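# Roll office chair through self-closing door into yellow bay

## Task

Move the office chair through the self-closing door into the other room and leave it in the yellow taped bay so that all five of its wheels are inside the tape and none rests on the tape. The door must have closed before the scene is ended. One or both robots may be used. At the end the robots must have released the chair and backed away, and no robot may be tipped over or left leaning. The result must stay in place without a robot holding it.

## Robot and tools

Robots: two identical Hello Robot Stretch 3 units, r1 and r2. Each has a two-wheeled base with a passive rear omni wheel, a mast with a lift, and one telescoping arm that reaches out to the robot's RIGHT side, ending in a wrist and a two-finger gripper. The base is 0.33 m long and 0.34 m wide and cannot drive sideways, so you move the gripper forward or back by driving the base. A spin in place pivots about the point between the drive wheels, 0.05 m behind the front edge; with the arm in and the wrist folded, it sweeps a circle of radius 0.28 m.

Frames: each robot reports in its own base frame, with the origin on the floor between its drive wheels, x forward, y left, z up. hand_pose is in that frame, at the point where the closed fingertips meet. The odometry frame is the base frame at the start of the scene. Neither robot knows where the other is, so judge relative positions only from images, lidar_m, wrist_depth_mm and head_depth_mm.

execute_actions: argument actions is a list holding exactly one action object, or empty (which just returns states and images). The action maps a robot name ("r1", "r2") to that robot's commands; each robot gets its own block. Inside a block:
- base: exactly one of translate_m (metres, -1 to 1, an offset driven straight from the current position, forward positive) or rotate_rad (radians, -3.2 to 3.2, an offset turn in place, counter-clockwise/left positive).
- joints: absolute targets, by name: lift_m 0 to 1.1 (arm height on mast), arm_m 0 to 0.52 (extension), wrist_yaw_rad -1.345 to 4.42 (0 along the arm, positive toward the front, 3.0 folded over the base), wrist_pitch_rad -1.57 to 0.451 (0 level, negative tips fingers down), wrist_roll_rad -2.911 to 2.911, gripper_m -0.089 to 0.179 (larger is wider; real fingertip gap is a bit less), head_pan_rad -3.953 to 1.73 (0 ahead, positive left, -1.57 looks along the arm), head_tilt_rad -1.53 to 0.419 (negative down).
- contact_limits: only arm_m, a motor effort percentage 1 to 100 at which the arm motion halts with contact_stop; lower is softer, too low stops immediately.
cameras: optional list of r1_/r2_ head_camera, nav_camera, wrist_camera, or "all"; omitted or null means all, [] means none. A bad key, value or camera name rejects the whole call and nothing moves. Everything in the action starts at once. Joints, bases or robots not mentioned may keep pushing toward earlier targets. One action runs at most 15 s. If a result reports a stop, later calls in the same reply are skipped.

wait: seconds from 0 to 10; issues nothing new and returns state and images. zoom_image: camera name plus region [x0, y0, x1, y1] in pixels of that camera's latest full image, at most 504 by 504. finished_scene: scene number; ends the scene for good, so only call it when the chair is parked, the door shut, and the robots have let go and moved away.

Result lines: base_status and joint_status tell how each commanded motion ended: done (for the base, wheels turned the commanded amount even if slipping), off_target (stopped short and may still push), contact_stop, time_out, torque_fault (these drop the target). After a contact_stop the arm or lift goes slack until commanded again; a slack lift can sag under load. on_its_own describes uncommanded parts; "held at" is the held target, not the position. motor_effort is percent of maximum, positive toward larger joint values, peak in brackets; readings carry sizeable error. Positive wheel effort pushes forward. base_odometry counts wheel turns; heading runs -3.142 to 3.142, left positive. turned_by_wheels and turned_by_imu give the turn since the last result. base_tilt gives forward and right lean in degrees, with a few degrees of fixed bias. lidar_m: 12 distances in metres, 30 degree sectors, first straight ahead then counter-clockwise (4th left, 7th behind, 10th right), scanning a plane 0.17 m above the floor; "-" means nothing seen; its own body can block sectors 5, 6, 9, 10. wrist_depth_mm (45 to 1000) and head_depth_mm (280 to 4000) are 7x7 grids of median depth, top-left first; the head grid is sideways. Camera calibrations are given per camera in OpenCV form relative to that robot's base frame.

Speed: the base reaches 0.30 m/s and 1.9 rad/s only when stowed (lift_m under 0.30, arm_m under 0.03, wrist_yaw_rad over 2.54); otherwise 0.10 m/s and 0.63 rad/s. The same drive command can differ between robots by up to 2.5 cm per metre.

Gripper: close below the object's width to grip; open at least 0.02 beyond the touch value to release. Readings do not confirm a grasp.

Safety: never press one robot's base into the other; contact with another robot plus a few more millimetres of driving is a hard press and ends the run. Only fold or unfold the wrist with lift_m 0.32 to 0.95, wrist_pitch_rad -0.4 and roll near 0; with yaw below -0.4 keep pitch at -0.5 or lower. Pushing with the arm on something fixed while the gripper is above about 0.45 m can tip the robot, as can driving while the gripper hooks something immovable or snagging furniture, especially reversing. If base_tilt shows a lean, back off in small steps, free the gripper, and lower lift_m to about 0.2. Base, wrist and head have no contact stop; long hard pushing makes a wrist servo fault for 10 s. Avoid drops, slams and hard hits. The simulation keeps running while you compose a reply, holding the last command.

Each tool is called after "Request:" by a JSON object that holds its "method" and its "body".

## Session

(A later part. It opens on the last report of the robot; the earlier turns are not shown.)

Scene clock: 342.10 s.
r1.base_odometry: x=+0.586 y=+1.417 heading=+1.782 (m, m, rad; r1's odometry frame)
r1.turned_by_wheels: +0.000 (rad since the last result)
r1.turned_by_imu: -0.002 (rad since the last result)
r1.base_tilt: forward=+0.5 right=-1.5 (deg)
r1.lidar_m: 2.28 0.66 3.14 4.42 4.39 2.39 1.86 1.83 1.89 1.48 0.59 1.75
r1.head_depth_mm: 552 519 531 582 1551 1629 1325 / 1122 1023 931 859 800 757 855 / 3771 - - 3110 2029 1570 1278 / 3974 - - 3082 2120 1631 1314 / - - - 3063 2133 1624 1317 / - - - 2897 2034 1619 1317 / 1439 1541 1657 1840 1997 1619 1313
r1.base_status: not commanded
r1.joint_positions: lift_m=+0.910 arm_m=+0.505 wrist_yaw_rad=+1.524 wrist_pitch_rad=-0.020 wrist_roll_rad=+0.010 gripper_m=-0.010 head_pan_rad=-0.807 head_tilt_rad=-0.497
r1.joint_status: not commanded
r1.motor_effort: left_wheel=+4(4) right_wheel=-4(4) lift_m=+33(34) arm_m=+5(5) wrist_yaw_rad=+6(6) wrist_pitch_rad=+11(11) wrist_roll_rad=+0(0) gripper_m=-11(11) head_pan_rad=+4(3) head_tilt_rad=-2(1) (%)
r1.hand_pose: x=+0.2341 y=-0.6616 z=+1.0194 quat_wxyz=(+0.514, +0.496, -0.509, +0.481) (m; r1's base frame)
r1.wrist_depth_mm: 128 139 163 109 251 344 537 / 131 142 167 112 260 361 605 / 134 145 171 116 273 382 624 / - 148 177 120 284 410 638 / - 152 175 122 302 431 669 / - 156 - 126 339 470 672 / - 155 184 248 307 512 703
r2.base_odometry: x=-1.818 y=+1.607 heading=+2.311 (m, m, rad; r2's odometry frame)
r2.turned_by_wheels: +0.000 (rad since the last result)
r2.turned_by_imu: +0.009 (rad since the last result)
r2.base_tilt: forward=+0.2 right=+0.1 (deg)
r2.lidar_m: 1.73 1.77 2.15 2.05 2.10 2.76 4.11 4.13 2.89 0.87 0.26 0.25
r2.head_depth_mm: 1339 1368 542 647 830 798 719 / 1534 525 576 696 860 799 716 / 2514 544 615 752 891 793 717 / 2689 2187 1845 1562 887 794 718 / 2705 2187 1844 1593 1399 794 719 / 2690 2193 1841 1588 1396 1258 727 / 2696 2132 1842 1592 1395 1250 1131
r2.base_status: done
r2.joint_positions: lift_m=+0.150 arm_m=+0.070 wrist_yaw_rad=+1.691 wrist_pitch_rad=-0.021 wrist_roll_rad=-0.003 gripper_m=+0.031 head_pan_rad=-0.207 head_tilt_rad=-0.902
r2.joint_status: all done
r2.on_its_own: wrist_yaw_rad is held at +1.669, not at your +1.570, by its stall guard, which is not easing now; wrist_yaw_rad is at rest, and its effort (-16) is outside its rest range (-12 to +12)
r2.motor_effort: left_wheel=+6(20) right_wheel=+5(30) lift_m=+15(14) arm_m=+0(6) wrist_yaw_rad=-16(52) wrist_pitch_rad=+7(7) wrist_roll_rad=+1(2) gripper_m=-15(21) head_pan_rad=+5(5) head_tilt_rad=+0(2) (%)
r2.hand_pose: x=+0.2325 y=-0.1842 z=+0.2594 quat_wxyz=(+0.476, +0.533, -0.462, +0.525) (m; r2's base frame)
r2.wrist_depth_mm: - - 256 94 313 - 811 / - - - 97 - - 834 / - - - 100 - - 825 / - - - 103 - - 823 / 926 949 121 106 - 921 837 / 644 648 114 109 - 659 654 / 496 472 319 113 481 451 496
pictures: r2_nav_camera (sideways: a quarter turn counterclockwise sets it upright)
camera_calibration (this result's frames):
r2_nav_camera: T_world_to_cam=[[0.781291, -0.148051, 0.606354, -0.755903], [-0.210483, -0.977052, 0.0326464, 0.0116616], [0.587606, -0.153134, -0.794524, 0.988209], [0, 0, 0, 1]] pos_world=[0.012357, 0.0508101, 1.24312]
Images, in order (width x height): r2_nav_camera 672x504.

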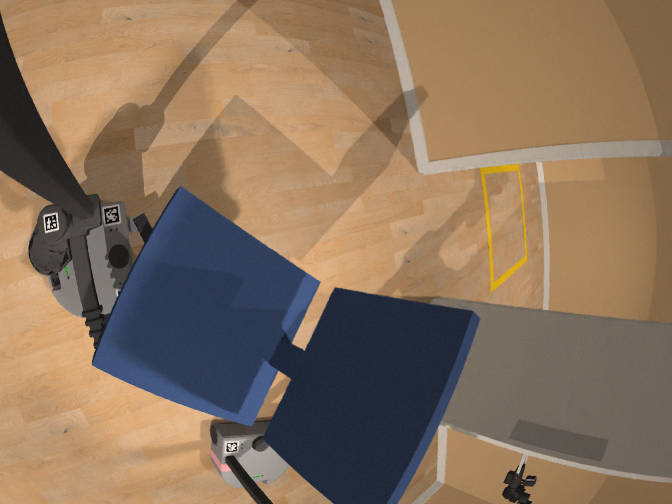

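Request:
{"method": "execute_actions", "body": {"actions": [{"r2": {"base": {"rotate_rad": -0.04}}}], "cameras": []}}

Request:
{"method": "execute_actions", "body": {"actions": [{"r2": {"base": {"translate_m": 1.0}, "joints": {"head_tilt_rad": -1.1}}}], "cameras": ["r2_nav_camera","r1_nav_camera","r2_wrist_camera"]}}

Scene clock: 350.40 s.
r1.base_odometry: x=+0.586 y=+1.417 heading=+1.782 (m, m, rad; r1's odometry frame)
r1.turned_by_wheels: +0.000 (rad since the last result)
r1.turned_by_imu: -0.001 (rad since the last result)
r1.base_tilt: forward=+0.4 right=-1.5 (deg)
r1.lidar_m: 2.27 0.66 3.11 4.42 4.40 2.39 1.86 1.83 1.89 1.48 0.59 1.75
r1.head_depth_mm: 552 518 531 583 1553 1630 1322 / 1122 1019 933 860 802 758 853 / 3798 - - 3106 2040 1579 1280 / 3925 - - 3087 2129 1618 1316 / - - - 3102 2115 1625 1310 / - - - 2869 2039 1617 1318 / 1428 1534 1662 1838 1992 1618 1314
r1.base_status: not commanded
r1.joint_positions: lift_m=+0.910 arm_m=+0.505 wrist_yaw_rad=+1.524 wrist_pitch_rad=-0.020 wrist_roll_rad=+0.010 gripper_m=-0.010 head_pan_rad=-0.807 head_tilt_rad=-0.497
r1.joint_status: not commanded
r1.motor_effort: left_wheel=+5(4) right_wheel=-4(4) lift_m=+33(34) arm_m=+5(5) wrist_yaw_rad=+7(6) wrist_pitch_rad=+11(11) wrist_roll_rad=+0(0) gripper_m=-11(11) head_pan_rad=+3(3) head_tilt_rad=-1(3) (%)
r1.hand_pose: x=+0.2341 y=-0.6616 z=+1.0194 quat_wxyz=(+0.514, +0.496, -0.509, +0.481) (m; r1's base frame)
r1.wrist_depth_mm: 127 139 163 109 251 343 539 / 131 142 168 112 261 362 601 / 134 145 171 116 271 384 633 / - 148 175 120 284 404 641 / - 152 175 122 305 438 664 / - 155 - 125 342 468 680 / - 155 182 248 310 501 704
r2.base_odometry: x=-1.818 y=+1.607 heading=+2.271 (m, m, rad; r2's odometry frame)
r2.turned_by_wheels: -0.040 (rad since the last result)
r2.turned_by_imu: -0.038 (rad since the last result)
r2.base_tilt: forward=+0.2 right=+0.0 (deg)
r2.lidar_m: 1.73 1.76 2.19 2.05 2.08 2.67 4.09 4.17 2.92 0.88 0.26 0.26
r2.head_depth_mm: 1295 1323 544 649 832 794 717 / 1454 527 577 698 865 793 718 / 1689 545 616 756 889 795 716 / 2698 2174 1844 1557 888 794 718 / 2720 2192 1853 1601 1407 795 717 / 2692 2175 1844 1589 1401 1250 727 / 2674 2176 1840 1598 1399 1252 1128
r2.base_status: done
r2.joint_positions: lift_m=+0.150 arm_m=+0.070 wrist_yaw_rad=+1.689 wrist_pitch_rad=-0.020 wrist_roll_rad=-0.003 gripper_m=+0.031 head_pan_rad=-0.207 head_tilt_rad=-0.902
r2.joint_status: not commanded
r2.on_its_own: wrist_yaw_rad is held at +1.669, not at your +1.570, by its stall guard, which is not easing now; wrist_yaw_rad is at rest, and its effort (-15) is outside its rest range (-12 to +12)
r2.motor_effort: left_wheel=+9(29) right_wheel=-10(28) lift_m=+14(15) arm_m=+0(0) wrist_yaw_rad=-15(21) wrist_pitch_rad=+7(7) wrist_roll_rad=+1(1) gripper_m=-14(18) head_pan_rad=+4(5) head_tilt_rad=+0(2) (%)
r2.hand_pose: x=+0.2326 y=-0.1849 z=+0.2597 quat_wxyz=(+0.476, +0.533, -0.463, +0.525) (m; r2's base frame)
r2.wrist_depth_mm: - - 253 95 309 - 813 / - - - 98 - - 825 / - - - 100 - - 860 / - - - 103 - - 885 / 945 921 463 107 - 913 861 / 642 648 115 110 - 640 648 / 501 475 320 114 477 447 505
pictures: none
No camera images: the call's "cameras" was empty. Leave "cameras" out to get every camera's image.

Scene clock: 361.43 s.
r1.base_odometry: x=+0.586 y=+1.417 heading=+1.782 (m, m, rad; r1's odometry frame)
r1.turned_by_wheels: +0.000 (rad since the last result)
r1.turned_by_imu: -0.001 (rad since the last result)
r1.base_tilt: forward=+0.6 right=-1.8 (deg)
r1.lidar_m: 1.12 2.93 3.12 4.44 4.37 2.39 1.86 1.83 1.89 1.48 0.59 1.01
r1.head_depth_mm: 552 518 531 582 1561 1639 1323 / 1121 1019 931 858 804 759 853 / 3776 - - 3087 2037 1569 1283 / 3901 - - 928 1191 1430 1315 / - - - 2861 1356 1102 1275 / - - - 2887 1342 1066 1278 / 1431 1534 1666 1851 1341 1031 1142
r1.base_status: not commanded
r1.joint_positions: lift_m=+0.910 arm_m=+0.505 wrist_yaw_rad=+1.524 wrist_pitch_rad=-0.020 wrist_roll_rad=+0.010 gripper_m=-0.010 head_pan_rad=-0.807 head_tilt_rad=-0.497
r1.joint_status: not commanded
r1.motor_effort: left_wheel=+4(4) right_wheel=-4(4) lift_m=+33(34) arm_m=+5(5) wrist_yaw_rad=+6(7) wrist_pitch_rad=+11(11) wrist_roll_rad=+0(0) gripper_m=-11(11) head_pan_rad=+3(3) head_tilt_rad=-2(2) (%)
r1.hand_pose: x=+0.2341 y=-0.6616 z=+1.0194 quat_wxyz=(+0.514, +0.496, -0.509, +0.481) (m; r1's base frame)
r1.wrist_depth_mm: 128 139 162 108 250 343 547 / 132 141 168 112 259 359 586 / 134 144 171 116 273 381 624 / - 149 176 119 284 408 628 / - 153 174 122 303 441 661 / - 156 - 125 340 464 678 / - 155 183 251 311 508 689
r2.base_odometry: x=-2.463 y=+2.371 heading=+2.271 (m, m, rad; r2's odometry frame)
r2.turned_by_wheels: -0.001 (rad since the last result)
r2.turned_by_imu: +0.007 (rad since the last result)
r2.base_tilt: forward=+0.3 right=+0.0 (deg)
r2.lidar_m: 3.69 0.76 0.97 2.14 2.18 2.80 5.10 4.15 1.03 0.76 0.30 0.87
r2.head_depth_mm: 552 621 737 887 824 761 707 / 1940 1735 947 896 824 759 714 / 1928 1731 1559 896 821 757 - / 1938 1720 1561 1417 821 775 - / 1932 1722 1553 1413 819 1159 1147 / 1928 1717 1552 1412 1293 1200 1121 / 1922 1717 1550 1378 1292 1199 1115
r2.base_status: done
r2.joint_positions: lift_m=+0.150 arm_m=+0.070 wrist_yaw_rad=+1.424 wrist_pitch_rad=-0.022 wrist_roll_rad=-0.002 gripper_m=+0.031 head_pan_rad=-0.207 head_tilt_rad=-1.087
r2.joint_status: all done
r2.on_its_own: wrist_yaw_rad is held at +1.443, not at your +1.570, by its stall guard, which is not easing now; wrist_yaw_rad is at rest, and its effort (+13) is outside its rest range (-12 to +12)
r2.motor_effort: left_wheel=-5(19) right_wheel=+15(24) lift_m=+14(14) arm_m=+0(0) wrist_yaw_rad=+13(29) wrist_pitch_rad=+7(7) wrist_roll_rad=+1(1) gripper_m=-16(16) head_pan_rad=+4(5) head_tilt_rad=-5(23) (%)
r2.hand_pose: x=+0.2315 y=-0.2525 z=+0.2593 quat_wxyz=(+0.541, +0.467, -0.529, +0.457) (m; r2's base frame)
r2.wrist_depth_mm: - - 283 94 282 492 417 / - - - 96 656 536 427 / - - - 99 718 534 429 / - - - 103 709 538 436 / 869 938 836 106 684 548 435 / 644 640 - 109 - 545 440 / 486 488 328 113 401 493 447
pictures: r1_nav_camera (sideways: a quarter turn counterclockwise sets it upright), r2_nav_camera (sideways: a quarter turn counterclockwise sets it upright), r2_wrist_camera
camera_calibration (this result's frames):
r1_nav_camera: T_world_to_cam=[[0.319713, -0.398166, 0.859795, -1.08037], [-0.719382, -0.692573, -0.0532251, 0.116273], [0.616663, -0.601504, -0.507858, 0.613258], [0, 0, 0, 1]] pos_world=[0.0508797, 0.0192387, 1.24653]
r2_nav_camera: T_world_to_cam=[[0.877018, -0.168124, 0.450081, -0.55291], [-0.204501, -0.978308, 0.0330492, 0.0111086], [0.434762, -0.121027, -0.892376, 1.11633], [0, 0, 0, 1]] pos_world=[0.00184627, 0.0530166, 1.24467]
r2_wrist_camera: T_world_to_cam=[[-0.149343, -0.988375, 0.0284921, -0.226199], [-0.208005, 0.00323294, -0.978122, 0.334035], [0.966659, -0.152003, -0.206069, -0.0427037], [0, 0, 0, 1]] pos_world=[0.0769794, -0.231141, 0.324372]
Images, in order (width x height): r1_nav_camera 672x504, r2_nav_camera 672x504, r2_wrist_camera 644x364.

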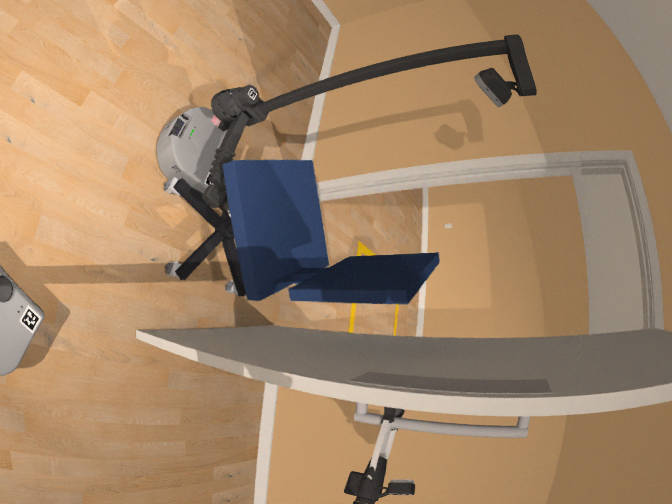

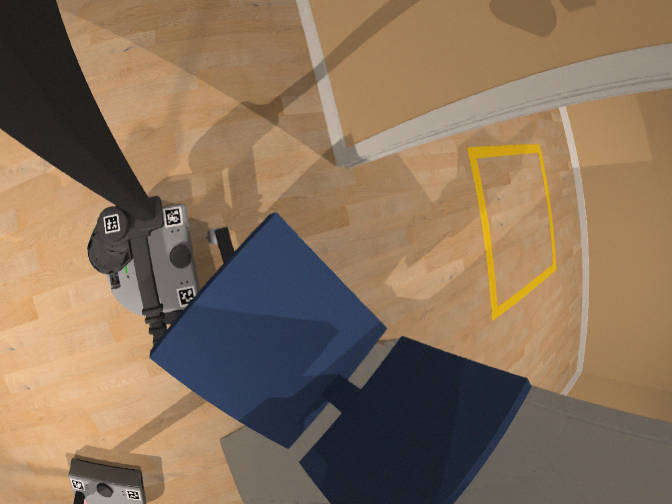

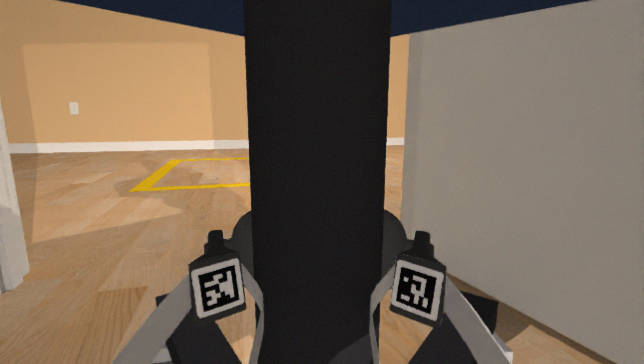

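Request:
{"method": "execute_actions", "body": {"actions": [{"r2": {"base": {"rotate_rad": 0.05}, "joints": {"arm_m": 0.03, "wrist_yaw_rad": 1.68}}}], "cameras": ["r2_wrist_camera"]}}

Request:
{"method": "execute_actions", "body": {"actions": [{"r2": {"base": {"translate_m": 0.4}}}], "cameras": ["r2_nav_camera","r1_head_camera","r2_wrist_camera"]}}

Scene clock: 370.90 s.
r1.base_odometry: x=+0.586 y=+1.417 heading=+1.782 (m, m, rad; r1's odometry frame)
r1.turned_by_wheels: +0.000 (rad since the last result)
r1.turned_by_imu: -0.001 (rad since the last result)
r1.base_tilt: forward=+0.5 right=-1.6 (deg)
r1.lidar_m: 1.11 2.93 3.12 4.42 4.37 2.39 1.86 1.83 1.89 1.48 0.59 1.03
r1.head_depth_mm: 552 518 531 582 1563 1636 1323 / 1122 1015 933 861 801 758 852 / 3773 - - 3129 2047 1572 1284 / 3956 - - 1088 1875 1573 1284 / - - - 1223 1292 1474 1282 / - - - 2585 1352 1106 1308 / 1436 1528 1667 1849 1341 1047 1154
r1.base_status: not commanded
r1.joint_positions: lift_m=+0.910 arm_m=+0.505 wrist_yaw_rad=+1.524 wrist_pitch_rad=-0.020 wrist_roll_rad=+0.010 gripper_m=-0.010 head_pan_rad=-0.807 head_tilt_rad=-0.497
r1.joint_status: not commanded
r1.motor_effort: left_wheel=+4(4) right_wheel=-5(4) lift_m=+33(34) arm_m=+5(5) wrist_yaw_rad=+7(6) wrist_pitch_rad=+11(11) wrist_roll_rad=+1(0) gripper_m=-11(11) head_pan_rad=+3(3) head_tilt_rad=-2(2) (%)
r1.hand_pose: x=+0.2341 y=-0.6616 z=+1.0194 quat_wxyz=(+0.514, +0.496, -0.509, +0.481) (m; r1's base frame)
r1.wrist_depth_mm: 128 138 163 109 251 342 537 / 131 142 167 112 261 369 590 / 134 145 171 116 271 384 624 / - 149 177 120 283 404 634 / - 153 175 122 305 437 667 / - 156 - 126 341 471 701 / - 156 183 248 312 511 710
r2.base_odometry: x=-2.463 y=+2.371 heading=+2.320 (m, m, rad; r2's odometry frame)
r2.turned_by_wheels: +0.049 (rad since the last result)
r2.turned_by_imu: +0.051 (rad since the last result)
r2.base_tilt: forward=+0.3 right=+0.1 (deg)
r2.lidar_m: 3.69 0.76 1.01 2.14 2.20 2.92 5.09 1.16 1.03 0.76 0.26 0.25
r2.head_depth_mm: 463 522 639 866 826 763 708 / 472 550 677 878 823 761 713 / 481 578 724 896 823 758 720 / 528 648 1487 897 819 758 - / 1937 1725 1549 1418 820 757 1137 / 1922 1725 1548 1412 1298 774 1122 / 1910 1715 1555 1373 1293 1197 1112
r2.base_status: done
r2.joint_positions: lift_m=+0.150 arm_m=+0.031 wrist_yaw_rad=+1.600 wrist_pitch_rad=-0.022 wrist_roll_rad=-0.001 gripper_m=+0.031 head_pan_rad=-0.207 head_tilt_rad=-1.087
r2.joint_status: wrist_yaw_rad off_target (ended at +1.600, target +1.680); the others done
r2.on_its_own: wrist_yaw_rad is at rest, and its effort (+58) is outside its rest range (-12 to +12)
r2.motor_effort: left_wheel=-10(22) right_wheel=+14(37) lift_m=+14(15) arm_m=-6(10) wrist_yaw_rad=+58(81) wrist_pitch_rad=+7(8) wrist_roll_rad=+0(1) gripper_m=-21(24) head_pan_rad=+5(5) head_tilt_rad=-7(7) (%)
r2.hand_pose: x=+0.2342 y=-0.1683 z=+0.2593 quat_wxyz=(+0.499, +0.512, -0.486, +0.502) (m; r2's base frame)
r2.wrist_depth_mm: 581 622 314 96 253 724 515 / 613 738 - 98 - - 538 / 617 678 - 101 - - 542 / 647 700 - 104 - - 545 / 655 714 924 108 794 785 547 / 638 647 - 111 116 640 554 / 499 491 471 115 321 485 500
pictures: r2_wrist_camera
camera_calibration (this result's frames):
r2_wrist_camera: T_world_to_cam=[[0.026306, -0.999278, 0.0274259, -0.185299], [-0.205205, -0.0322491, -0.978188, 0.327748], [0.978366, 0.0201043, -0.205905, -0.0062811], [0, 0, 0, 1]] pos_world=[0.0782751, -0.174469, 0.324388]
Images, in order (width x height): r2_wrist_camera 644x364.

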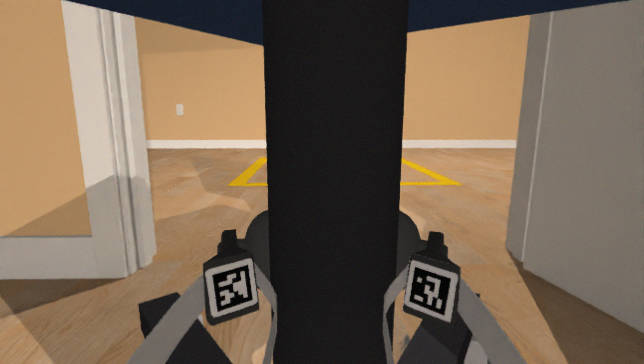

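Scene clock: 375.83 s.
r1.base_odometry: x=+0.586 y=+1.417 heading=+1.782 (m, m, rad; r1's odometry frame)
r1.turned_by_wheels: +0.000 (rad since the last result)
r1.turned_by_imu: -0.001 (rad since the last result)
r1.base_tilt: forward=+0.4 right=-1.6 (deg)
r1.lidar_m: 2.28 2.92 3.13 4.42 4.39 2.38 1.86 1.83 1.89 1.48 0.59 1.32
r1.head_depth_mm: 551 518 532 582 1553 1630 1320 / 1123 1013 928 862 802 760 856 / 3816 - - 2899 2027 1571 1279 / 3995 - 1575 1647 1883 1601 1311 / - - - 2925 1479 1586 1307 / - - - 2859 1473 1474 1318 / 1430 1537 1659 1819 1516 1432 1309
r1.base_status: not commanded
r1.joint_positions: lift_m=+0.910 arm_m=+0.505 wrist_yaw_rad=+1.524 wrist_pitch_rad=-0.020 wrist_roll_rad=+0.010 gripper_m=-0.010 head_pan_rad=-0.807 head_tilt_rad=-0.497
r1.joint_status: not commanded
r1.motor_effort: left_wheel=+5(5) right_wheel=-5(5) lift_m=+33(34) arm_m=+5(5) wrist_yaw_rad=+6(6) wrist_pitch_rad=+11(11) wrist_roll_rad=+0(0) gripper_m=-10(10) head_pan_rad=+3(3) head_tilt_rad=-2(3) (%)
r1.hand_pose: x=+0.2341 y=-0.6616 z=+1.0194 quat_wxyz=(+0.514, +0.496, -0.509, +0.481) (m; r1's base frame)
r1.wrist_depth_mm: 128 139 163 109 250 342 542 / 131 142 167 112 260 363 585 / 134 145 172 116 271 387 617 / - 148 177 119 284 410 634 / - 152 176 122 308 441 656 / - 155 - 126 339 472 676 / - 155 183 249 308 508 706
r2.base_odometry: x=-2.735 y=+2.664 heading=+2.320 (m, m, rad; r2's odometry frame)
r2.turned_by_wheels: +0.000 (rad since the last result)
r2.turned_by_imu: +0.004 (rad since the last result)
r2.base_tilt: forward=+0.2 right=+0.0 (deg)
r2.lidar_m: 3.29 0.39 0.47 1.16 2.22 2.95 5.49 1.32 0.76 0.67 0.26 0.25
r2.head_depth_mm: 461 522 637 865 825 763 707 / 469 547 677 876 825 761 715 / 478 574 718 896 822 760 721 / 525 646 944 893 824 757 722 / 1939 1727 1550 1416 821 757 1074 / 1922 1723 1548 1409 1298 773 1125 / 1925 1707 1549 1414 1072 1182 1112
r2.base_status: done
r2.joint_positions: lift_m=+0.150 arm_m=+0.030 wrist_yaw_rad=+1.568 wrist_pitch_rad=-0.022 wrist_roll_rad=-0.001 gripper_m=+0.031 head_pan_rad=-0.207 head_tilt_rad=-1.087
r2.joint_status: not commanded
r2.on_its_own: wrist_yaw_rad is held at +1.584, not at your +1.680, by its stall guard, which is not easing now
r2.motor_effort: left_wheel=+6(11) right_wheel=+18(44) lift_m=+14(15) arm_m=-3(6) wrist_yaw_rad=+12(57) wrist_pitch_rad=+7(7) wrist_roll_rad=+1(0) gripper_m=-15(20) head_pan_rad=+4(4) head_tilt_rad=-6(6) (%)
r2.hand_pose: x=+0.2343 y=-0.1762 z=+0.2592 quat_wxyz=(+0.507, +0.504, -0.494, +0.494) (m; r2's base frame)
r2.wrist_depth_mm: - - 257 95 280 - - / - - - 97 - - - / - - - 100 - - - / - - - 103 - - - / 904 927 855 107 927 943 924 / 636 647 - 110 - 652 651 / 490 386 462 114 334 491 495
pictures: r1_head_camera (sideways: a quarter turn clockwise sets it upright), r2_nav_camera (sideways: a quarter turn counterclockwise sets it upright), r2_wrist_camera
camera_calibration (this result's frames):
r1_head_camera: T_world_to_cam=[[-0.295285, 0.315941, -0.901658, 1.18833], [0.745944, 0.665918, -0.0109527, 0.0143503], [0.59697, -0.675821, -0.43231, 0.516859], [0, 0, 0, 1]] pos_world=[0.0316417, -0.0356932, 1.29507]
r2_nav_camera: T_world_to_cam=[[0.877295, -0.16793, 0.449614, -0.552303], [-0.204214, -0.978368, 0.0330488, 0.0111075], [0.434338, -0.120811, -0.892612, 1.11664], [0, 0, 0, 1]] pos_world=[0.00180228, 0.0530216, 1.24468]
r2_wrist_camera: T_world_to_cam=[[-0.00628465, -0.999602, 0.0274865, -0.185586], [-0.206543, -0.0255967, -0.978103, 0.328877], [0.978417, -0.0118242, -0.2063, -0.0117732], [0, 0, 0, 1]] pos_world=[0.0782798, -0.177234, 0.324348]
Images, in order (width x height): r1_head_camera 896x504, r2_nav_camera 672x504, r2_wrist_camera 644x364.

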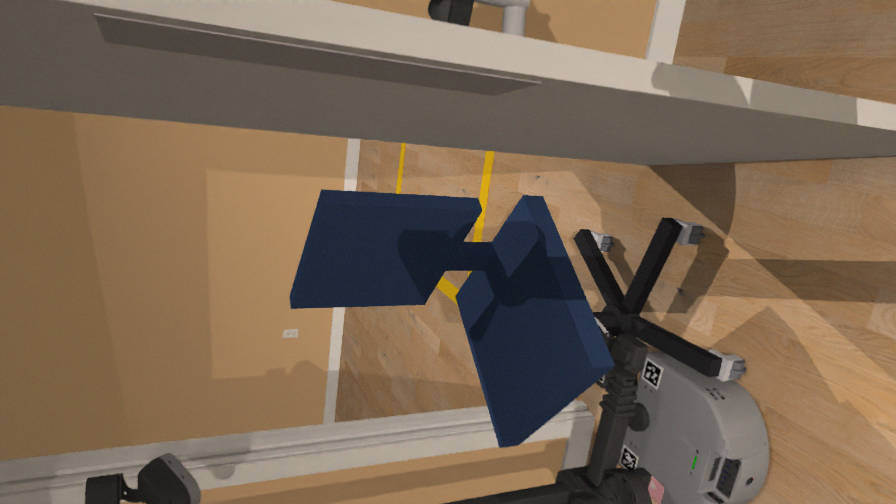

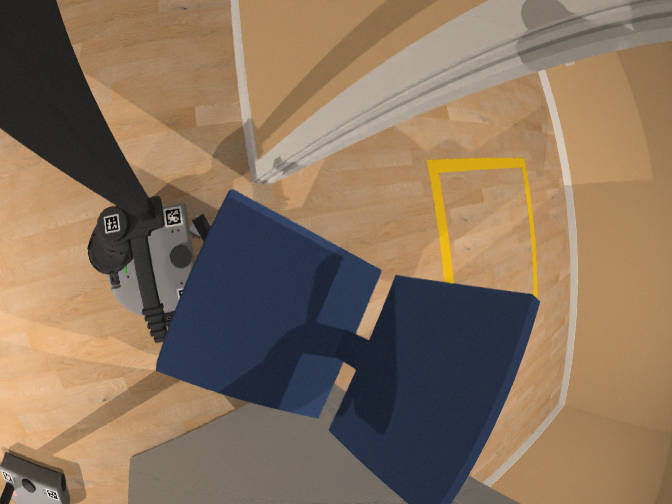

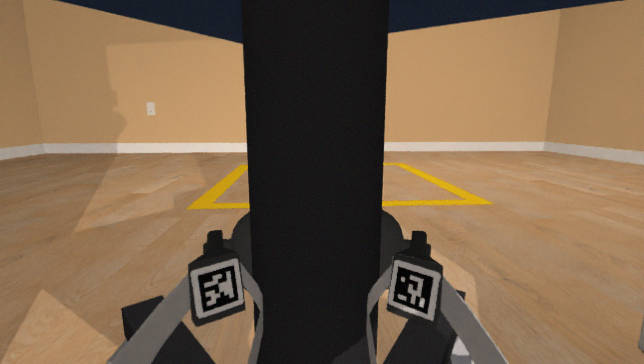

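Request:
{"method": "execute_actions", "body": {"actions": [{"r2": {"base": {"rotate_rad": -0.05}, "joints": {"wrist_yaw_rad": 1.57}}}], "cameras": []}}

Request:
{"method": "execute_actions", "body": {"actions": [{"r2": {"base": {"translate_m": 1.0}}}], "cameras": ["r2_nav_camera","r1_head_camera","r2_wrist_camera"]}}

Scene clock: 380.77 s.
r1.base_odometry: x=+0.586 y=+1.417 heading=+1.782 (m, m, rad; r1's odometry frame)
r1.turned_by_wheels: +0.000 (rad since the last result)
r1.turned_by_imu: +0.000 (rad since the last result)
r1.base_tilt: forward=+0.5 right=-1.8 (deg)
r1.lidar_m: 2.28 2.92 3.12 4.41 4.40 2.39 1.86 1.83 1.89 1.48 0.59 1.32
r1.head_depth_mm: 551 518 531 583 1550 1625 1320 / 1120 1017 929 859 801 758 855 / 3833 - - 2740 1963 1574 1284 / 3958 - 1583 1635 1797 1586 1314 / - - - 3075 1474 1575 1308 / - - - 2870 1484 1476 1315 / 1424 1533 1660 1810 1516 1436 1312
r1.base_status: not commanded
r1.joint_positions: lift_m=+0.910 arm_m=+0.505 wrist_yaw_rad=+1.524 wrist_pitch_rad=-0.020 wrist_roll_rad=+0.010 gripper_m=-0.010 head_pan_rad=-0.807 head_tilt_rad=-0.497
r1.joint_status: not commanded
r1.motor_effort: left_wheel=+4(4) right_wheel=-4(4) lift_m=+33(34) arm_m=+5(5) wrist_yaw_rad=+6(6) wrist_pitch_rad=+11(11) wrist_roll_rad=+0(0) gripper_m=-9(10) head_pan_rad=+3(4) head_tilt_rad=-3(2) (%)
r1.hand_pose: x=+0.2341 y=-0.6616 z=+1.0194 quat_wxyz=(+0.514, +0.496, -0.509, +0.481) (m; r1's base frame)
r1.wrist_depth_mm: 128 139 163 109 253 343 543 / 131 142 167 112 261 361 584 / 134 145 171 116 273 387 623 / - 149 177 120 284 411 633 / - 152 175 122 303 431 678 / - 156 - 126 341 464 686 / - 156 184 250 311 508 726
r2.base_odometry: x=-2.735 y=+2.664 heading=+2.271 (m, m, rad; r2's odometry frame)
r2.turned_by_wheels: -0.049 (rad since the last result)
r2.turned_by_imu: -0.048 (rad since the last result)
r2.base_tilt: forward=+0.3 right=+0.1 (deg)
r2.lidar_m: 3.28 0.39 0.45 1.00 2.20 2.82 5.49 1.32 0.78 0.67 0.26 0.25
r2.head_depth_mm: 462 521 639 875 825 761 708 / 469 546 676 873 822 763 712 / 477 573 722 895 821 761 720 / 525 643 941 892 820 757 726 / 1917 1707 1548 1417 820 759 1072 / 1935 1710 1554 1410 1291 774 1127 / 1924 1713 1549 1407 1233 1183 1113
r2.base_status: done
r2.joint_positions: lift_m=+0.150 arm_m=+0.030 wrist_yaw_rad=+1.568 wrist_pitch_rad=-0.021 wrist_roll_rad=-0.001 gripper_m=+0.031 head_pan_rad=-0.207 head_tilt_rad=-1.087
r2.joint_status: all done
r2.motor_effort: left_wheel=+12(26) right_wheel=-17(45) lift_m=+15(14) arm_m=-2(3) wrist_yaw_rad=+1(11) wrist_pitch_rad=+7(7) wrist_roll_rad=+0(0) gripper_m=-13(15) head_pan_rad=+5(5) head_tilt_rad=-7(6) (%)
r2.hand_pose: x=+0.2343 y=-0.1759 z=+0.2595 quat_wxyz=(+0.507, +0.504, -0.495, +0.494) (m; r2's base frame)
r2.wrist_depth_mm: - - 255 96 313 - - / - - - 99 - - - / - - - 101 - - - / - - - 104 - - - / 918 908 844 108 933 947 848 / 636 642 118 111 - 646 599 / 493 375 472 115 334 502 466
pictures: none
No camera images: the call's "cameras" was empty. Leave "cameras" out to get every camera's image.

Scene clock: 391.97 s.
r1.base_odometry: x=+0.586 y=+1.417 heading=+1.782 (m, m, rad; r1's odometry frame)
r1.turned_by_wheels: +0.000 (rad since the last result)
r1.turned_by_imu: -0.001 (rad since the last result)
r1.base_tilt: forward=+0.5 right=-1.6 (deg)
r1.lidar_m: 2.27 2.92 3.12 4.41 4.36 2.39 1.86 1.83 1.89 1.48 0.59 1.74
r1.head_depth_mm: 552 518 531 582 1553 1620 1320 / 1123 1017 931 860 801 757 852 / 3888 - - 2436 2037 1572 1284 / 3955 - - 2392 2129 1625 1318 / - - - 2705 2123 1622 1315 / - - - 2891 2039 1620 1317 / 1436 1541 1661 1843 2006 1614 1310
r1.base_status: not commanded
r1.joint_positions: lift_m=+0.910 arm_m=+0.505 wrist_yaw_rad=+1.524 wrist_pitch_rad=-0.020 wrist_roll_rad=+0.010 gripper_m=-0.010 head_pan_rad=-0.807 head_tilt_rad=-0.497
r1.joint_status: not commanded
r1.motor_effort: left_wheel=+4(4) right_wheel=-5(5) lift_m=+34(34) arm_m=+6(5) wrist_yaw_rad=+6(6) wrist_pitch_rad=+11(11) wrist_roll_rad=+0(0) gripper_m=-11(11) head_pan_rad=+3(3) head_tilt_rad=-1(2) (%)
r1.hand_pose: x=+0.2341 y=-0.6616 z=+1.0194 quat_wxyz=(+0.514, +0.496, -0.509, +0.481) (m; r1's base frame)
r1.wrist_depth_mm: 128 139 163 109 249 345 542 / 131 142 167 112 262 362 577 / 134 145 171 116 272 382 613 / - 148 176 120 284 408 631 / - 153 174 122 307 437 659 / - 155 - 125 340 469 679 / - 155 184 249 310 502 709
r2.base_odometry: x=-3.379 y=+3.429 heading=+2.270 (m, m, rad; r2's odometry frame)
r2.turned_by_wheels: +0.000 (rad since the last result)
r2.turned_by_imu: +0.007 (rad since the last result)
r2.base_tilt: forward=+0.2 right=+0.1 (deg)
r2.lidar_m: 2.30 2.34 2.40 2.25 0.83 0.60 6.50 0.85 0.78 1.58 0.29 2.45
r2.head_depth_mm: 500 585 701 874 826 761 707 / 1873 647 767 897 823 762 713 / 1937 1720 1558 895 822 760 722 / 1935 1723 1559 1396 824 767 - / 1925 1726 1555 1414 831 1077 1151 / 1931 1712 1558 1412 1294 1185 1123 / 1943 1706 1546 1401 1293 1196 1117
r2.base_status: done
r2.joint_positions: lift_m=+0.150 arm_m=+0.030 wrist_yaw_rad=+1.294 wrist_pitch_rad=-0.023 wrist_roll_rad=-0.001 gripper_m=+0.031 head_pan_rad=-0.207 head_tilt_rad=-1.087
r2.joint_status: not commanded
r2.on_its_own: wrist_yaw_rad is held at +1.292, not at your +1.570, by its stall guard, which is not easing now
r2.motor_effort: left_wheel=-2(21) right_wheel=+12(26) lift_m=+14(14) arm_m=-1(2) wrist_yaw_rad=-2(30) wrist_pitch_rad=+8(8) wrist_roll_rad=+0(0) gripper_m=-14(16) head_pan_rad=+4(5) head_tilt_rad=-6(6) (%)
r2.hand_pose: x=+0.2245 y=-0.2450 z=+0.2591 quat_wxyz=(+0.570, +0.433, -0.558, +0.420) (m; r2's base frame)
r2.wrist_depth_mm: - - 259 94 319 - - / - - - 97 - - - / - - - 100 - - - / - - - 103 - - - / 901 894 838 106 911 939 933 / 635 652 115 110 - 647 643 / 490 362 470 113 334 489 490
pictures: r1_head_camera (sideways: a quarter turn clockwise sets it upright), r2_nav_camera (sideways: a quarter turn counterclockwise sets it upright), r2_wrist_camera
camera_calibration (this result's frames):
r1_head_camera: T_world_to_cam=[[-0.295285, 0.315941, -0.901658, 1.18833], [0.745944, 0.665918, -0.0109527, 0.0143503], [0.59697, -0.675821, -0.43231, 0.516859], [0, 0, 0, 1]] pos_world=[0.0316417, -0.0356932, 1.29507]
r2_nav_camera: T_world_to_cam=[[0.877296, -0.167927, 0.449614, -0.552303], [-0.204211, -0.978369, 0.0330488, 0.0111075], [0.434338, -0.12081, -0.892612, 1.11664], [0, 0, 0, 1]] pos_world=[0.00180211, 0.0530216, 1.24468]
r2_wrist_camera: T_world_to_cam=[[-0.275816, -0.960817, 0.0274981, -0.184376], [-0.206433, 0.0312707, -0.977961, 0.338802], [0.938782, -0.275414, -0.206969, -0.0585883], [0, 0, 0, 1]] pos_world=[0.0740875, -0.203882, 0.324279]
Images, in order (width x height): r1_head_camera 896x504, r2_nav_camera 672x504, r2_wrist_camera 644x364.

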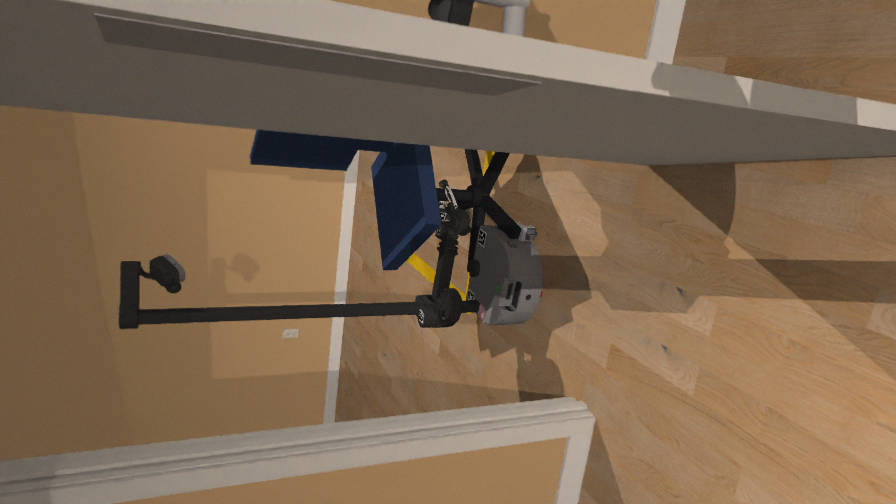

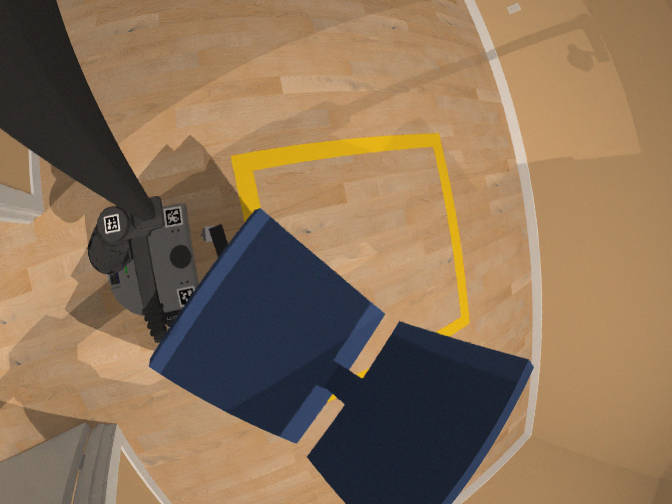

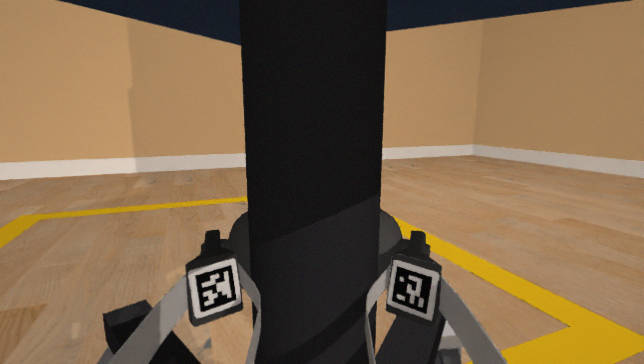

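Request:
{"method": "execute_actions", "body": {"actions": [{"r1": {"joints": {"gripper_m": 0.17}}, "r2": {"base": {"translate_m": 0.6}, "joints": {"wrist_yaw_rad": 1.55, "head_pan_rad": -0.7, "head_tilt_rad": -1.3}}}], "cameras": ["r2_nav_camera","r1_nav_camera"]}}

Scene clock: 406.60 s.
r1.base_odometry: x=+0.586 y=+1.417 heading=+1.782 (m, m, rad; r1's odometry frame)
r1.turned_by_wheels: +0.000 (rad since the last result)
r1.turned_by_imu: -0.002 (rad since the last result)
r1.base_tilt: forward=+0.4 right=-1.8 (deg)
r1.lidar_m: 2.27 2.92 3.13 4.40 4.37 2.39 1.86 1.83 1.89 1.48 1.44 1.55
r1.head_depth_mm: 1156 1243 1339 1449 1600 1636 1318 / 1189 1273 1380 1501 1655 1628 1317 / 1226 1322 1431 1569 1730 1620 1321 / 1264 1365 1486 1619 1801 1629 1314 / 1298 1413 1531 1697 1866 1622 1313 / 1340 1462 1598 1756 1955 1616 1307 / 1385 1496 1655 1832 1996 1616 1313
r1.base_status: not commanded
r1.joint_positions: lift_m=+0.910 arm_m=+0.505 wrist_yaw_rad=+1.528 wrist_pitch_rad=-0.020 wrist_roll_rad=+0.010 gripper_m=+0.170 head_pan_rad=-0.807 head_tilt_rad=-0.497
r1.joint_status: all done
r1.motor_effort: left_wheel=+0(5) right_wheel=+1(5) lift_m=+34(34) arm_m=+5(5) wrist_yaw_rad=+2(7) wrist_pitch_rad=+11(11) wrist_roll_rad=+0(0) gripper_m=+1(83) head_pan_rad=+3(3) head_tilt_rad=-1(1) (%)
r1.hand_pose: x=+0.2341 y=-0.6607 z=+1.0194 quat_wxyz=(+0.513, +0.497, -0.508, +0.481) (m; r1's base frame)
r1.wrist_depth_mm: - - - - - 840 678 / - - - - - 845 676 / - - - - - 848 691 / - - - - - 850 681 / - - - - - 928 691 / - - - - - - 667 / - - - - - 911 721
r2.base_odometry: x=-3.765 y=+3.888 heading=+2.270 (m, m, rad; r2's odometry frame)
r2.turned_by_wheels: +0.000 (rad since the last result)
r2.turned_by_imu: +0.006 (rad since the last result)
r2.base_tilt: forward=+0.2 right=+0.0 (deg)
r2.lidar_m: 1.70 1.73 2.24 2.30 1.76 1.19 1.17 1.23 1.49 2.47 0.26 0.25
r2.head_depth_mm: 587 1453 1385 1312 1244 1203 1156 / 579 753 870 829 793 1198 1149 / 572 743 869 824 789 - - / 565 730 864 823 789 - - / 557 720 864 822 785 1172 - / 552 711 862 820 781 1185 1135 / 545 696 1332 1283 1225 1184 1134
r2.base_status: done
r2.joint_positions: lift_m=+0.150 arm_m=+0.030 wrist_yaw_rad=+1.545 wrist_pitch_rad=-0.023 wrist_roll_rad=-0.001 gripper_m=+0.031 head_pan_rad=-0.693 head_tilt_rad=-1.285
r2.joint_status: all done
r2.motor_effort: left_wheel=+10(18) right_wheel=+12(35) lift_m=+15(14) arm_m=-2(3) wrist_yaw_rad=+3(77) wrist_pitch_rad=+8(8) wrist_roll_rad=+0(1) gripper_m=-14(23) head_pan_rad=-4(44) head_tilt_rad=-7(25) (%)
r2.hand_pose: x=+0.2342 y=-0.1817 z=+0.2589 quat_wxyz=(+0.513, +0.499, -0.500, +0.488) (m; r2's base frame)
r2.wrist_depth_mm: - - 256 94 316 - - / - - - 97 - - - / - - - 100 - - - / - - - 103 - - - / 888 933 810 106 927 927 908 / 644 648 115 110 - 642 637 / 494 416 473 113 333 494 495
pictures: r1_nav_camera (sideways: a quarter turn counterclockwise sets it upright), r2_nav_camera (sideways: a quarter turn counterclockwise sets it upright)
camera_calibration (this result's frames):
r1_nav_camera: T_world_to_cam=[[0.319713, -0.398165, 0.859795, -1.08037], [-0.719382, -0.692573, -0.0532251, 0.116273], [0.616663, -0.601504, -0.507858, 0.613258], [0, 0, 0, 1]] pos_world=[0.0508797, 0.0192387, 1.24653]
r2_nav_camera: T_world_to_cam=[[0.751386, -0.604217, 0.265218, -0.31138], [-0.633217, -0.773303, 0.0322299, 0.014799], [0.18562, -0.192158, -0.96365, 1.2104], [0, 0, 0, 1]] pos_world=[0.0186629, 0.0558909, 1.24851]
Images, in order (width x height): r1_nav_camera 672x504, r2_nav_camera 672x504.

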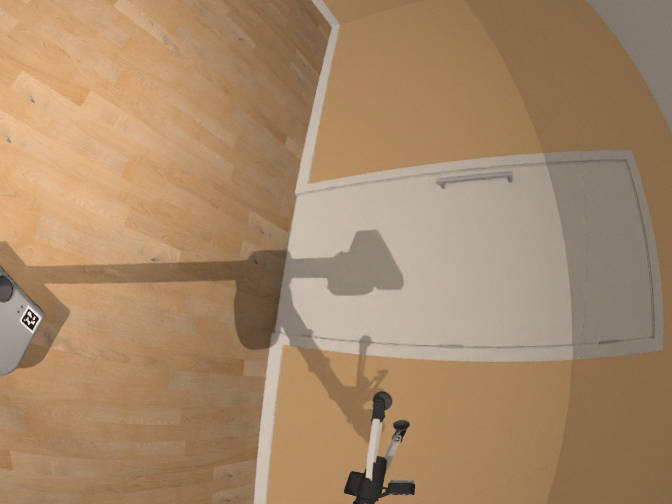

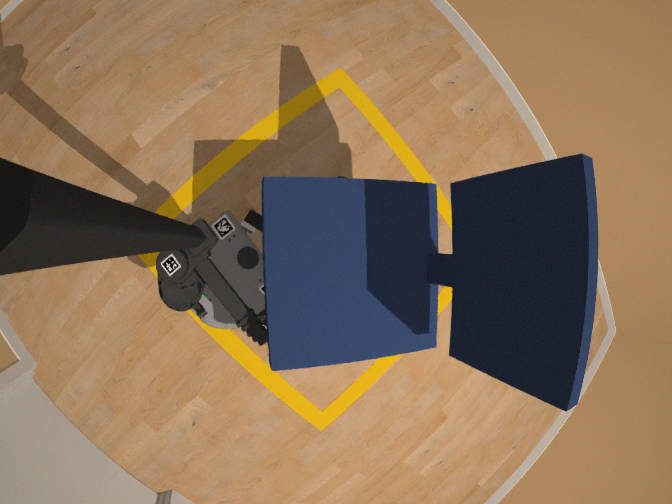

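Request:
{"method": "execute_actions", "body": {"actions": [{"r2": {"base": {"translate_m": 0.04}, "joints": {"gripper_m": 0.15}}}], "cameras": []}}

Request:
{"method": "execute_actions", "body": {"actions": [{"r2": {"base": {"translate_m": -0.5}, "joints": {"head_pan_rad": -0.3, "head_tilt_rad": -1.0}}}], "cameras": ["r2_nav_camera","r2_wrist_camera","r2_head_camera"]}}

Scene clock: 412.27 s.
r1.base_odometry: x=+0.586 y=+1.417 heading=+1.782 (m, m, rad; r1's odometry frame)
r1.turned_by_wheels: +0.000 (rad since the last result)
r1.turned_by_imu: -0.001 (rad since the last result)
r1.base_tilt: forward=+0.5 right=-1.7 (deg)
r1.lidar_m: 2.27 2.93 3.12 4.42 4.38 2.39 1.86 1.83 1.89 1.47 1.44 1.55
r1.head_depth_mm: 1157 1241 1345 1451 1603 1634 1323 / 1188 1277 1381 1505 1660 1625 1313 / 1223 1317 1437 1572 1738 1621 1317 / 1255 1364 1488 1635 1807 1626 1320 / 1298 1406 1538 1691 1874 1626 1314 / 1343 1455 1591 1760 1925 1619 1310 / 1385 1484 1656 1837 1991 1617 1311
r1.base_status: not commanded
r1.joint_positions: lift_m=+0.910 arm_m=+0.505 wrist_yaw_rad=+1.528 wrist_pitch_rad=-0.020 wrist_roll_rad=+0.010 gripper_m=+0.170 head_pan_rad=-0.807 head_tilt_rad=-0.497
r1.joint_status: not commanded
r1.motor_effort: left_wheel=+0(0) right_wheel=+0(0) lift_m=+33(34) arm_m=+5(5) wrist_yaw_rad=+2(2) wrist_pitch_rad=+11(11) wrist_roll_rad=+1(1) gripper_m=+0(1) head_pan_rad=+3(3) head_tilt_rad=-1(3) (%)
r1.hand_pose: x=+0.2341 y=-0.6607 z=+1.0194 quat_wxyz=(+0.513, +0.497, -0.508, +0.481) (m; r1's base frame)
r1.wrist_depth_mm: - - - - - 833 680 / - - - - - 854 672 / - - - - - 865 678 / - - - - - 856 680 / - - - - - 910 692 / - - - - - - 675 / - - - - - 899 705
r2.base_odometry: x=-3.791 y=+3.919 heading=+2.271 (m, m, rad; r2's odometry frame)
r2.turned_by_wheels: +0.000 (rad since the last result)
r2.turned_by_imu: +0.002 (rad since the last result)
r2.base_tilt: forward=+0.2 right=+0.1 (deg)
r2.lidar_m: 1.66 1.69 2.18 2.30 1.81 1.25 1.21 1.27 1.54 2.47 0.25 0.25
r2.head_depth_mm: 581 1451 1383 1312 1233 1201 1149 / 575 749 868 828 793 1204 1149 / 568 737 869 827 791 - - / 562 726 863 824 787 - - / 557 717 865 821 784 1173 - / 551 709 861 820 780 1189 1141 / 546 700 1341 1283 1225 1181 1136
r2.base_status: done
r2.joint_positions: lift_m=+0.150 arm_m=+0.030 wrist_yaw_rad=+1.546 wrist_pitch_rad=-0.022 wrist_roll_rad=-0.001 gripper_m=+0.150 head_pan_rad=-0.693 head_tilt_rad=-1.285
r2.joint_status: all done
r2.motor_effort: left_wheel=+12(17) right_wheel=+4(25) lift_m=+15(15) arm_m=-2(2) wrist_yaw_rad=+3(3) wrist_pitch_rad=+7(8) wrist_roll_rad=+1(0) gripper_m=+1(87) head_pan_rad=-3(4) head_tilt_rad=-9(7) (%)
r2.hand_pose: x=+0.2342 y=-0.1815 z=+0.2593 quat_wxyz=(+0.512, +0.499, -0.500, +0.489) (m; r2's base frame)
r2.wrist_depth_mm: - - 282 91 283 - - / - - - 94 - - - / - - - 97 - - - / - - - 100 - - - / 919 - 841 102 933 - 922 / 662 653 618 106 645 - 644 / 471 356 477 109 335 473 495
pictures: none
No camera images: the call's "cameras" was empty. Leave "cameras" out to get every camera's image.

Scene clock: 418.37 s.
r1.base_odometry: x=+0.586 y=+1.417 heading=+1.782 (m, m, rad; r1's odometry frame)
r1.turned_by_wheels: +0.000 (rad since the last result)
r1.turned_by_imu: -0.001 (rad since the last result)
r1.base_tilt: forward=+0.5 right=-1.6 (deg)
r1.lidar_m: 2.28 2.92 3.12 4.41 4.38 2.39 1.86 1.83 1.89 1.47 1.44 1.56
r1.head_depth_mm: 1156 1245 1343 1455 1602 1627 1325 / 1187 1277 1378 1513 1655 1623 1313 / 1225 1319 1434 1557 1727 1630 1312 / 1258 1360 1482 1617 1802 1636 1319 / 1300 1407 1533 1691 1884 1618 1312 / 1339 1454 1586 1770 1944 1623 1309 / 1384 1499 1656 1840 2004 1619 1312
r1.base_status: not commanded
r1.joint_positions: lift_m=+0.910 arm_m=+0.505 wrist_yaw_rad=+1.528 wrist_pitch_rad=-0.020 wrist_roll_rad=+0.010 gripper_m=+0.170 head_pan_rad=-0.807 head_tilt_rad=-0.497
r1.joint_status: not commanded
r1.motor_effort: left_wheel=+0(0) right_wheel=+0(0) lift_m=+34(34) arm_m=+5(5) wrist_yaw_rad=+2(2) wrist_pitch_rad=+12(11) wrist_roll_rad=+1(0) gripper_m=+0(1) head_pan_rad=+3(2) head_tilt_rad=-1(2) (%)
r1.hand_pose: x=+0.2341 y=-0.6607 z=+1.0194 quat_wxyz=(+0.513, +0.497, -0.508, +0.481) (m; r1's base frame)
r1.wrist_depth_mm: - - - - - 832 661 / - - - - - 837 683 / - - - - - 835 698 / - - - - - 862 677 / - - - - - 927 685 / - - - - - - 685 / - - - - - 923 700
r2.base_odometry: x=-3.469 y=+3.536 heading=+2.271 (m, m, rad; r2's odometry frame)
r2.turned_by_wheels: +0.000 (rad since the last result)
r2.turned_by_imu: -0.001 (rad since the last result)
r2.base_tilt: forward=+0.2 right=+0.1 (deg)
r2.lidar_m: 0.70 2.20 2.41 2.26 1.05 0.73 0.75 0.76 0.87 2.00 2.56 0.70
r2.head_depth_mm: 2234 1921 1680 1492 1344 1223 1121 / 831 1798 1614 1489 1340 1225 1138 / 854 1010 1058 958 1323 1219 1140 / 885 1060 1061 942 1288 1223 1133 / 911 1154 1056 951 1348 1213 1120 / 968 1871 1054 968 1298 1215 1116 / 2057 1891 1631 986 1341 1218 1118
r2.base_status: done
r2.joint_positions: lift_m=+0.150 arm_m=+0.030 wrist_yaw_rad=+1.546 wrist_pitch_rad=-0.021 wrist_roll_rad=-0.001 gripper_m=+0.150 head_pan_rad=-0.307 head_tilt_rad=-1.001
r2.joint_status: all done
r2.motor_effort: left_wheel=+1(8) right_wheel=-1(6) lift_m=+15(14) arm_m=-2(2) wrist_yaw_rad=+2(3) wrist_pitch_rad=+7(7) wrist_roll_rad=+0(0) gripper_m=-1(1) head_pan_rad=+5(40) head_tilt_rad=+0(20) (%)
r2.hand_pose: x=+0.2342 y=-0.1815 z=+0.2594 quat_wxyz=(+0.512, +0.499, -0.500, +0.489) (m; r2's base frame)
r2.wrist_depth_mm: - 441 358 314 362 - - / - - 577 555 - - - / - - - - - - - / - - - - - - - / 915 - 759 596 930 - 936 / 661 577 604 608 637 - 654 / 469 493 494 458 488 465 496
pictures: r2_head_camera (sideways: a quarter turn clockwise sets it upright), r2_nav_camera (sideways: a quarter turn counterclockwise sets it upright), r2_wrist_camera
camera_calibration (this result's frames):
r2_head_camera: T_world_to_cam=[[-0.814547, 0.304043, -0.494035, 0.670776], [0.358275, 0.933475, -0.016224, 0.0242592], [0.456237, -0.190215, -0.86929, 1.08988], [0, 0, 0, 1]] pos_world=[0.0404452, -0.0192784, 1.2792]
r2_nav_camera: T_world_to_cam=[[0.816059, -0.242307, 0.524723, -0.649768], [-0.303928, -0.952123, 0.0330024, 0.0117725], [0.491605, -0.18641, -0.850633, 1.06174], [0, 0, 0, 1]] pos_world=[0.0118732, 0.0516836, 1.24371]
r2_wrist_camera: T_world_to_cam=[[-0.0275115, -0.99925, 0.02724, -0.185794], [-0.20637, -0.0209857, -0.978249, 0.329733], [0.978087, -0.0325346, -0.205638, -0.0155984], [0, 0, 0, 1]] pos_world=[0.0781923, -0.179243, 0.324415]
Images, in order (width x height): r2_head_camera 896x504, r2_nav_camera 672x504, r2_wrist_camera 644x364.

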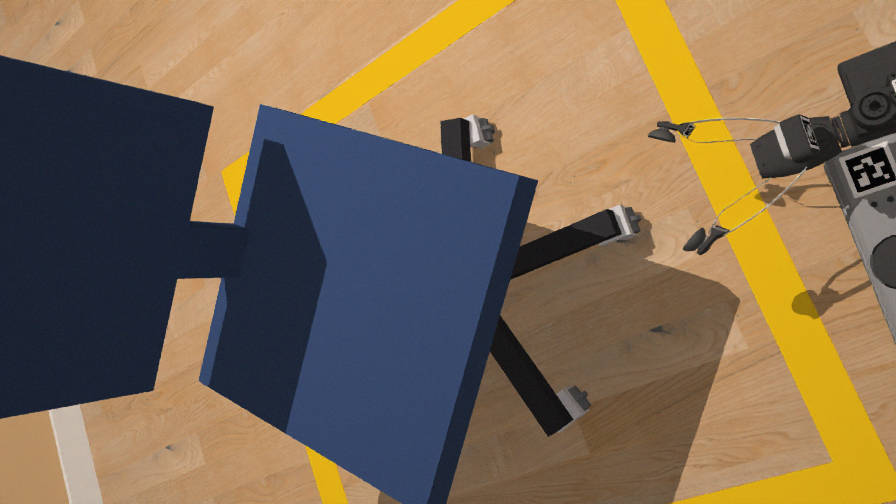

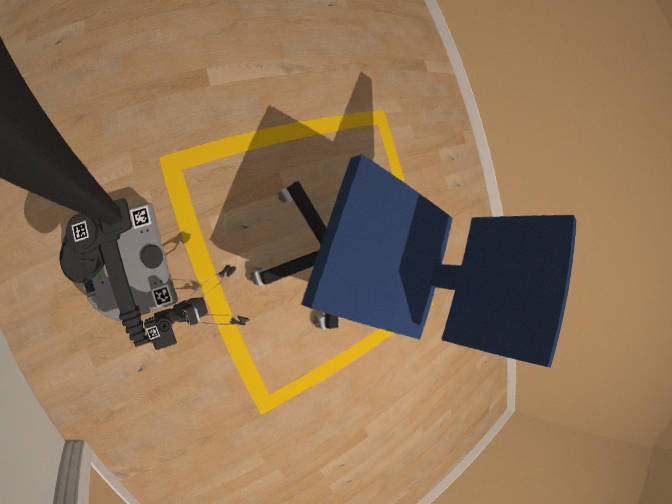

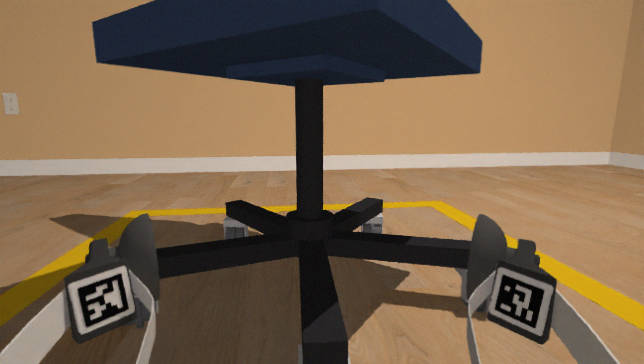

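All five wheels look inside the tape, the door is shut, and both robots are clear.

Request:
{"method": "finished_scene", "body": {"scene": 1}}

The scene is finished: the task was done.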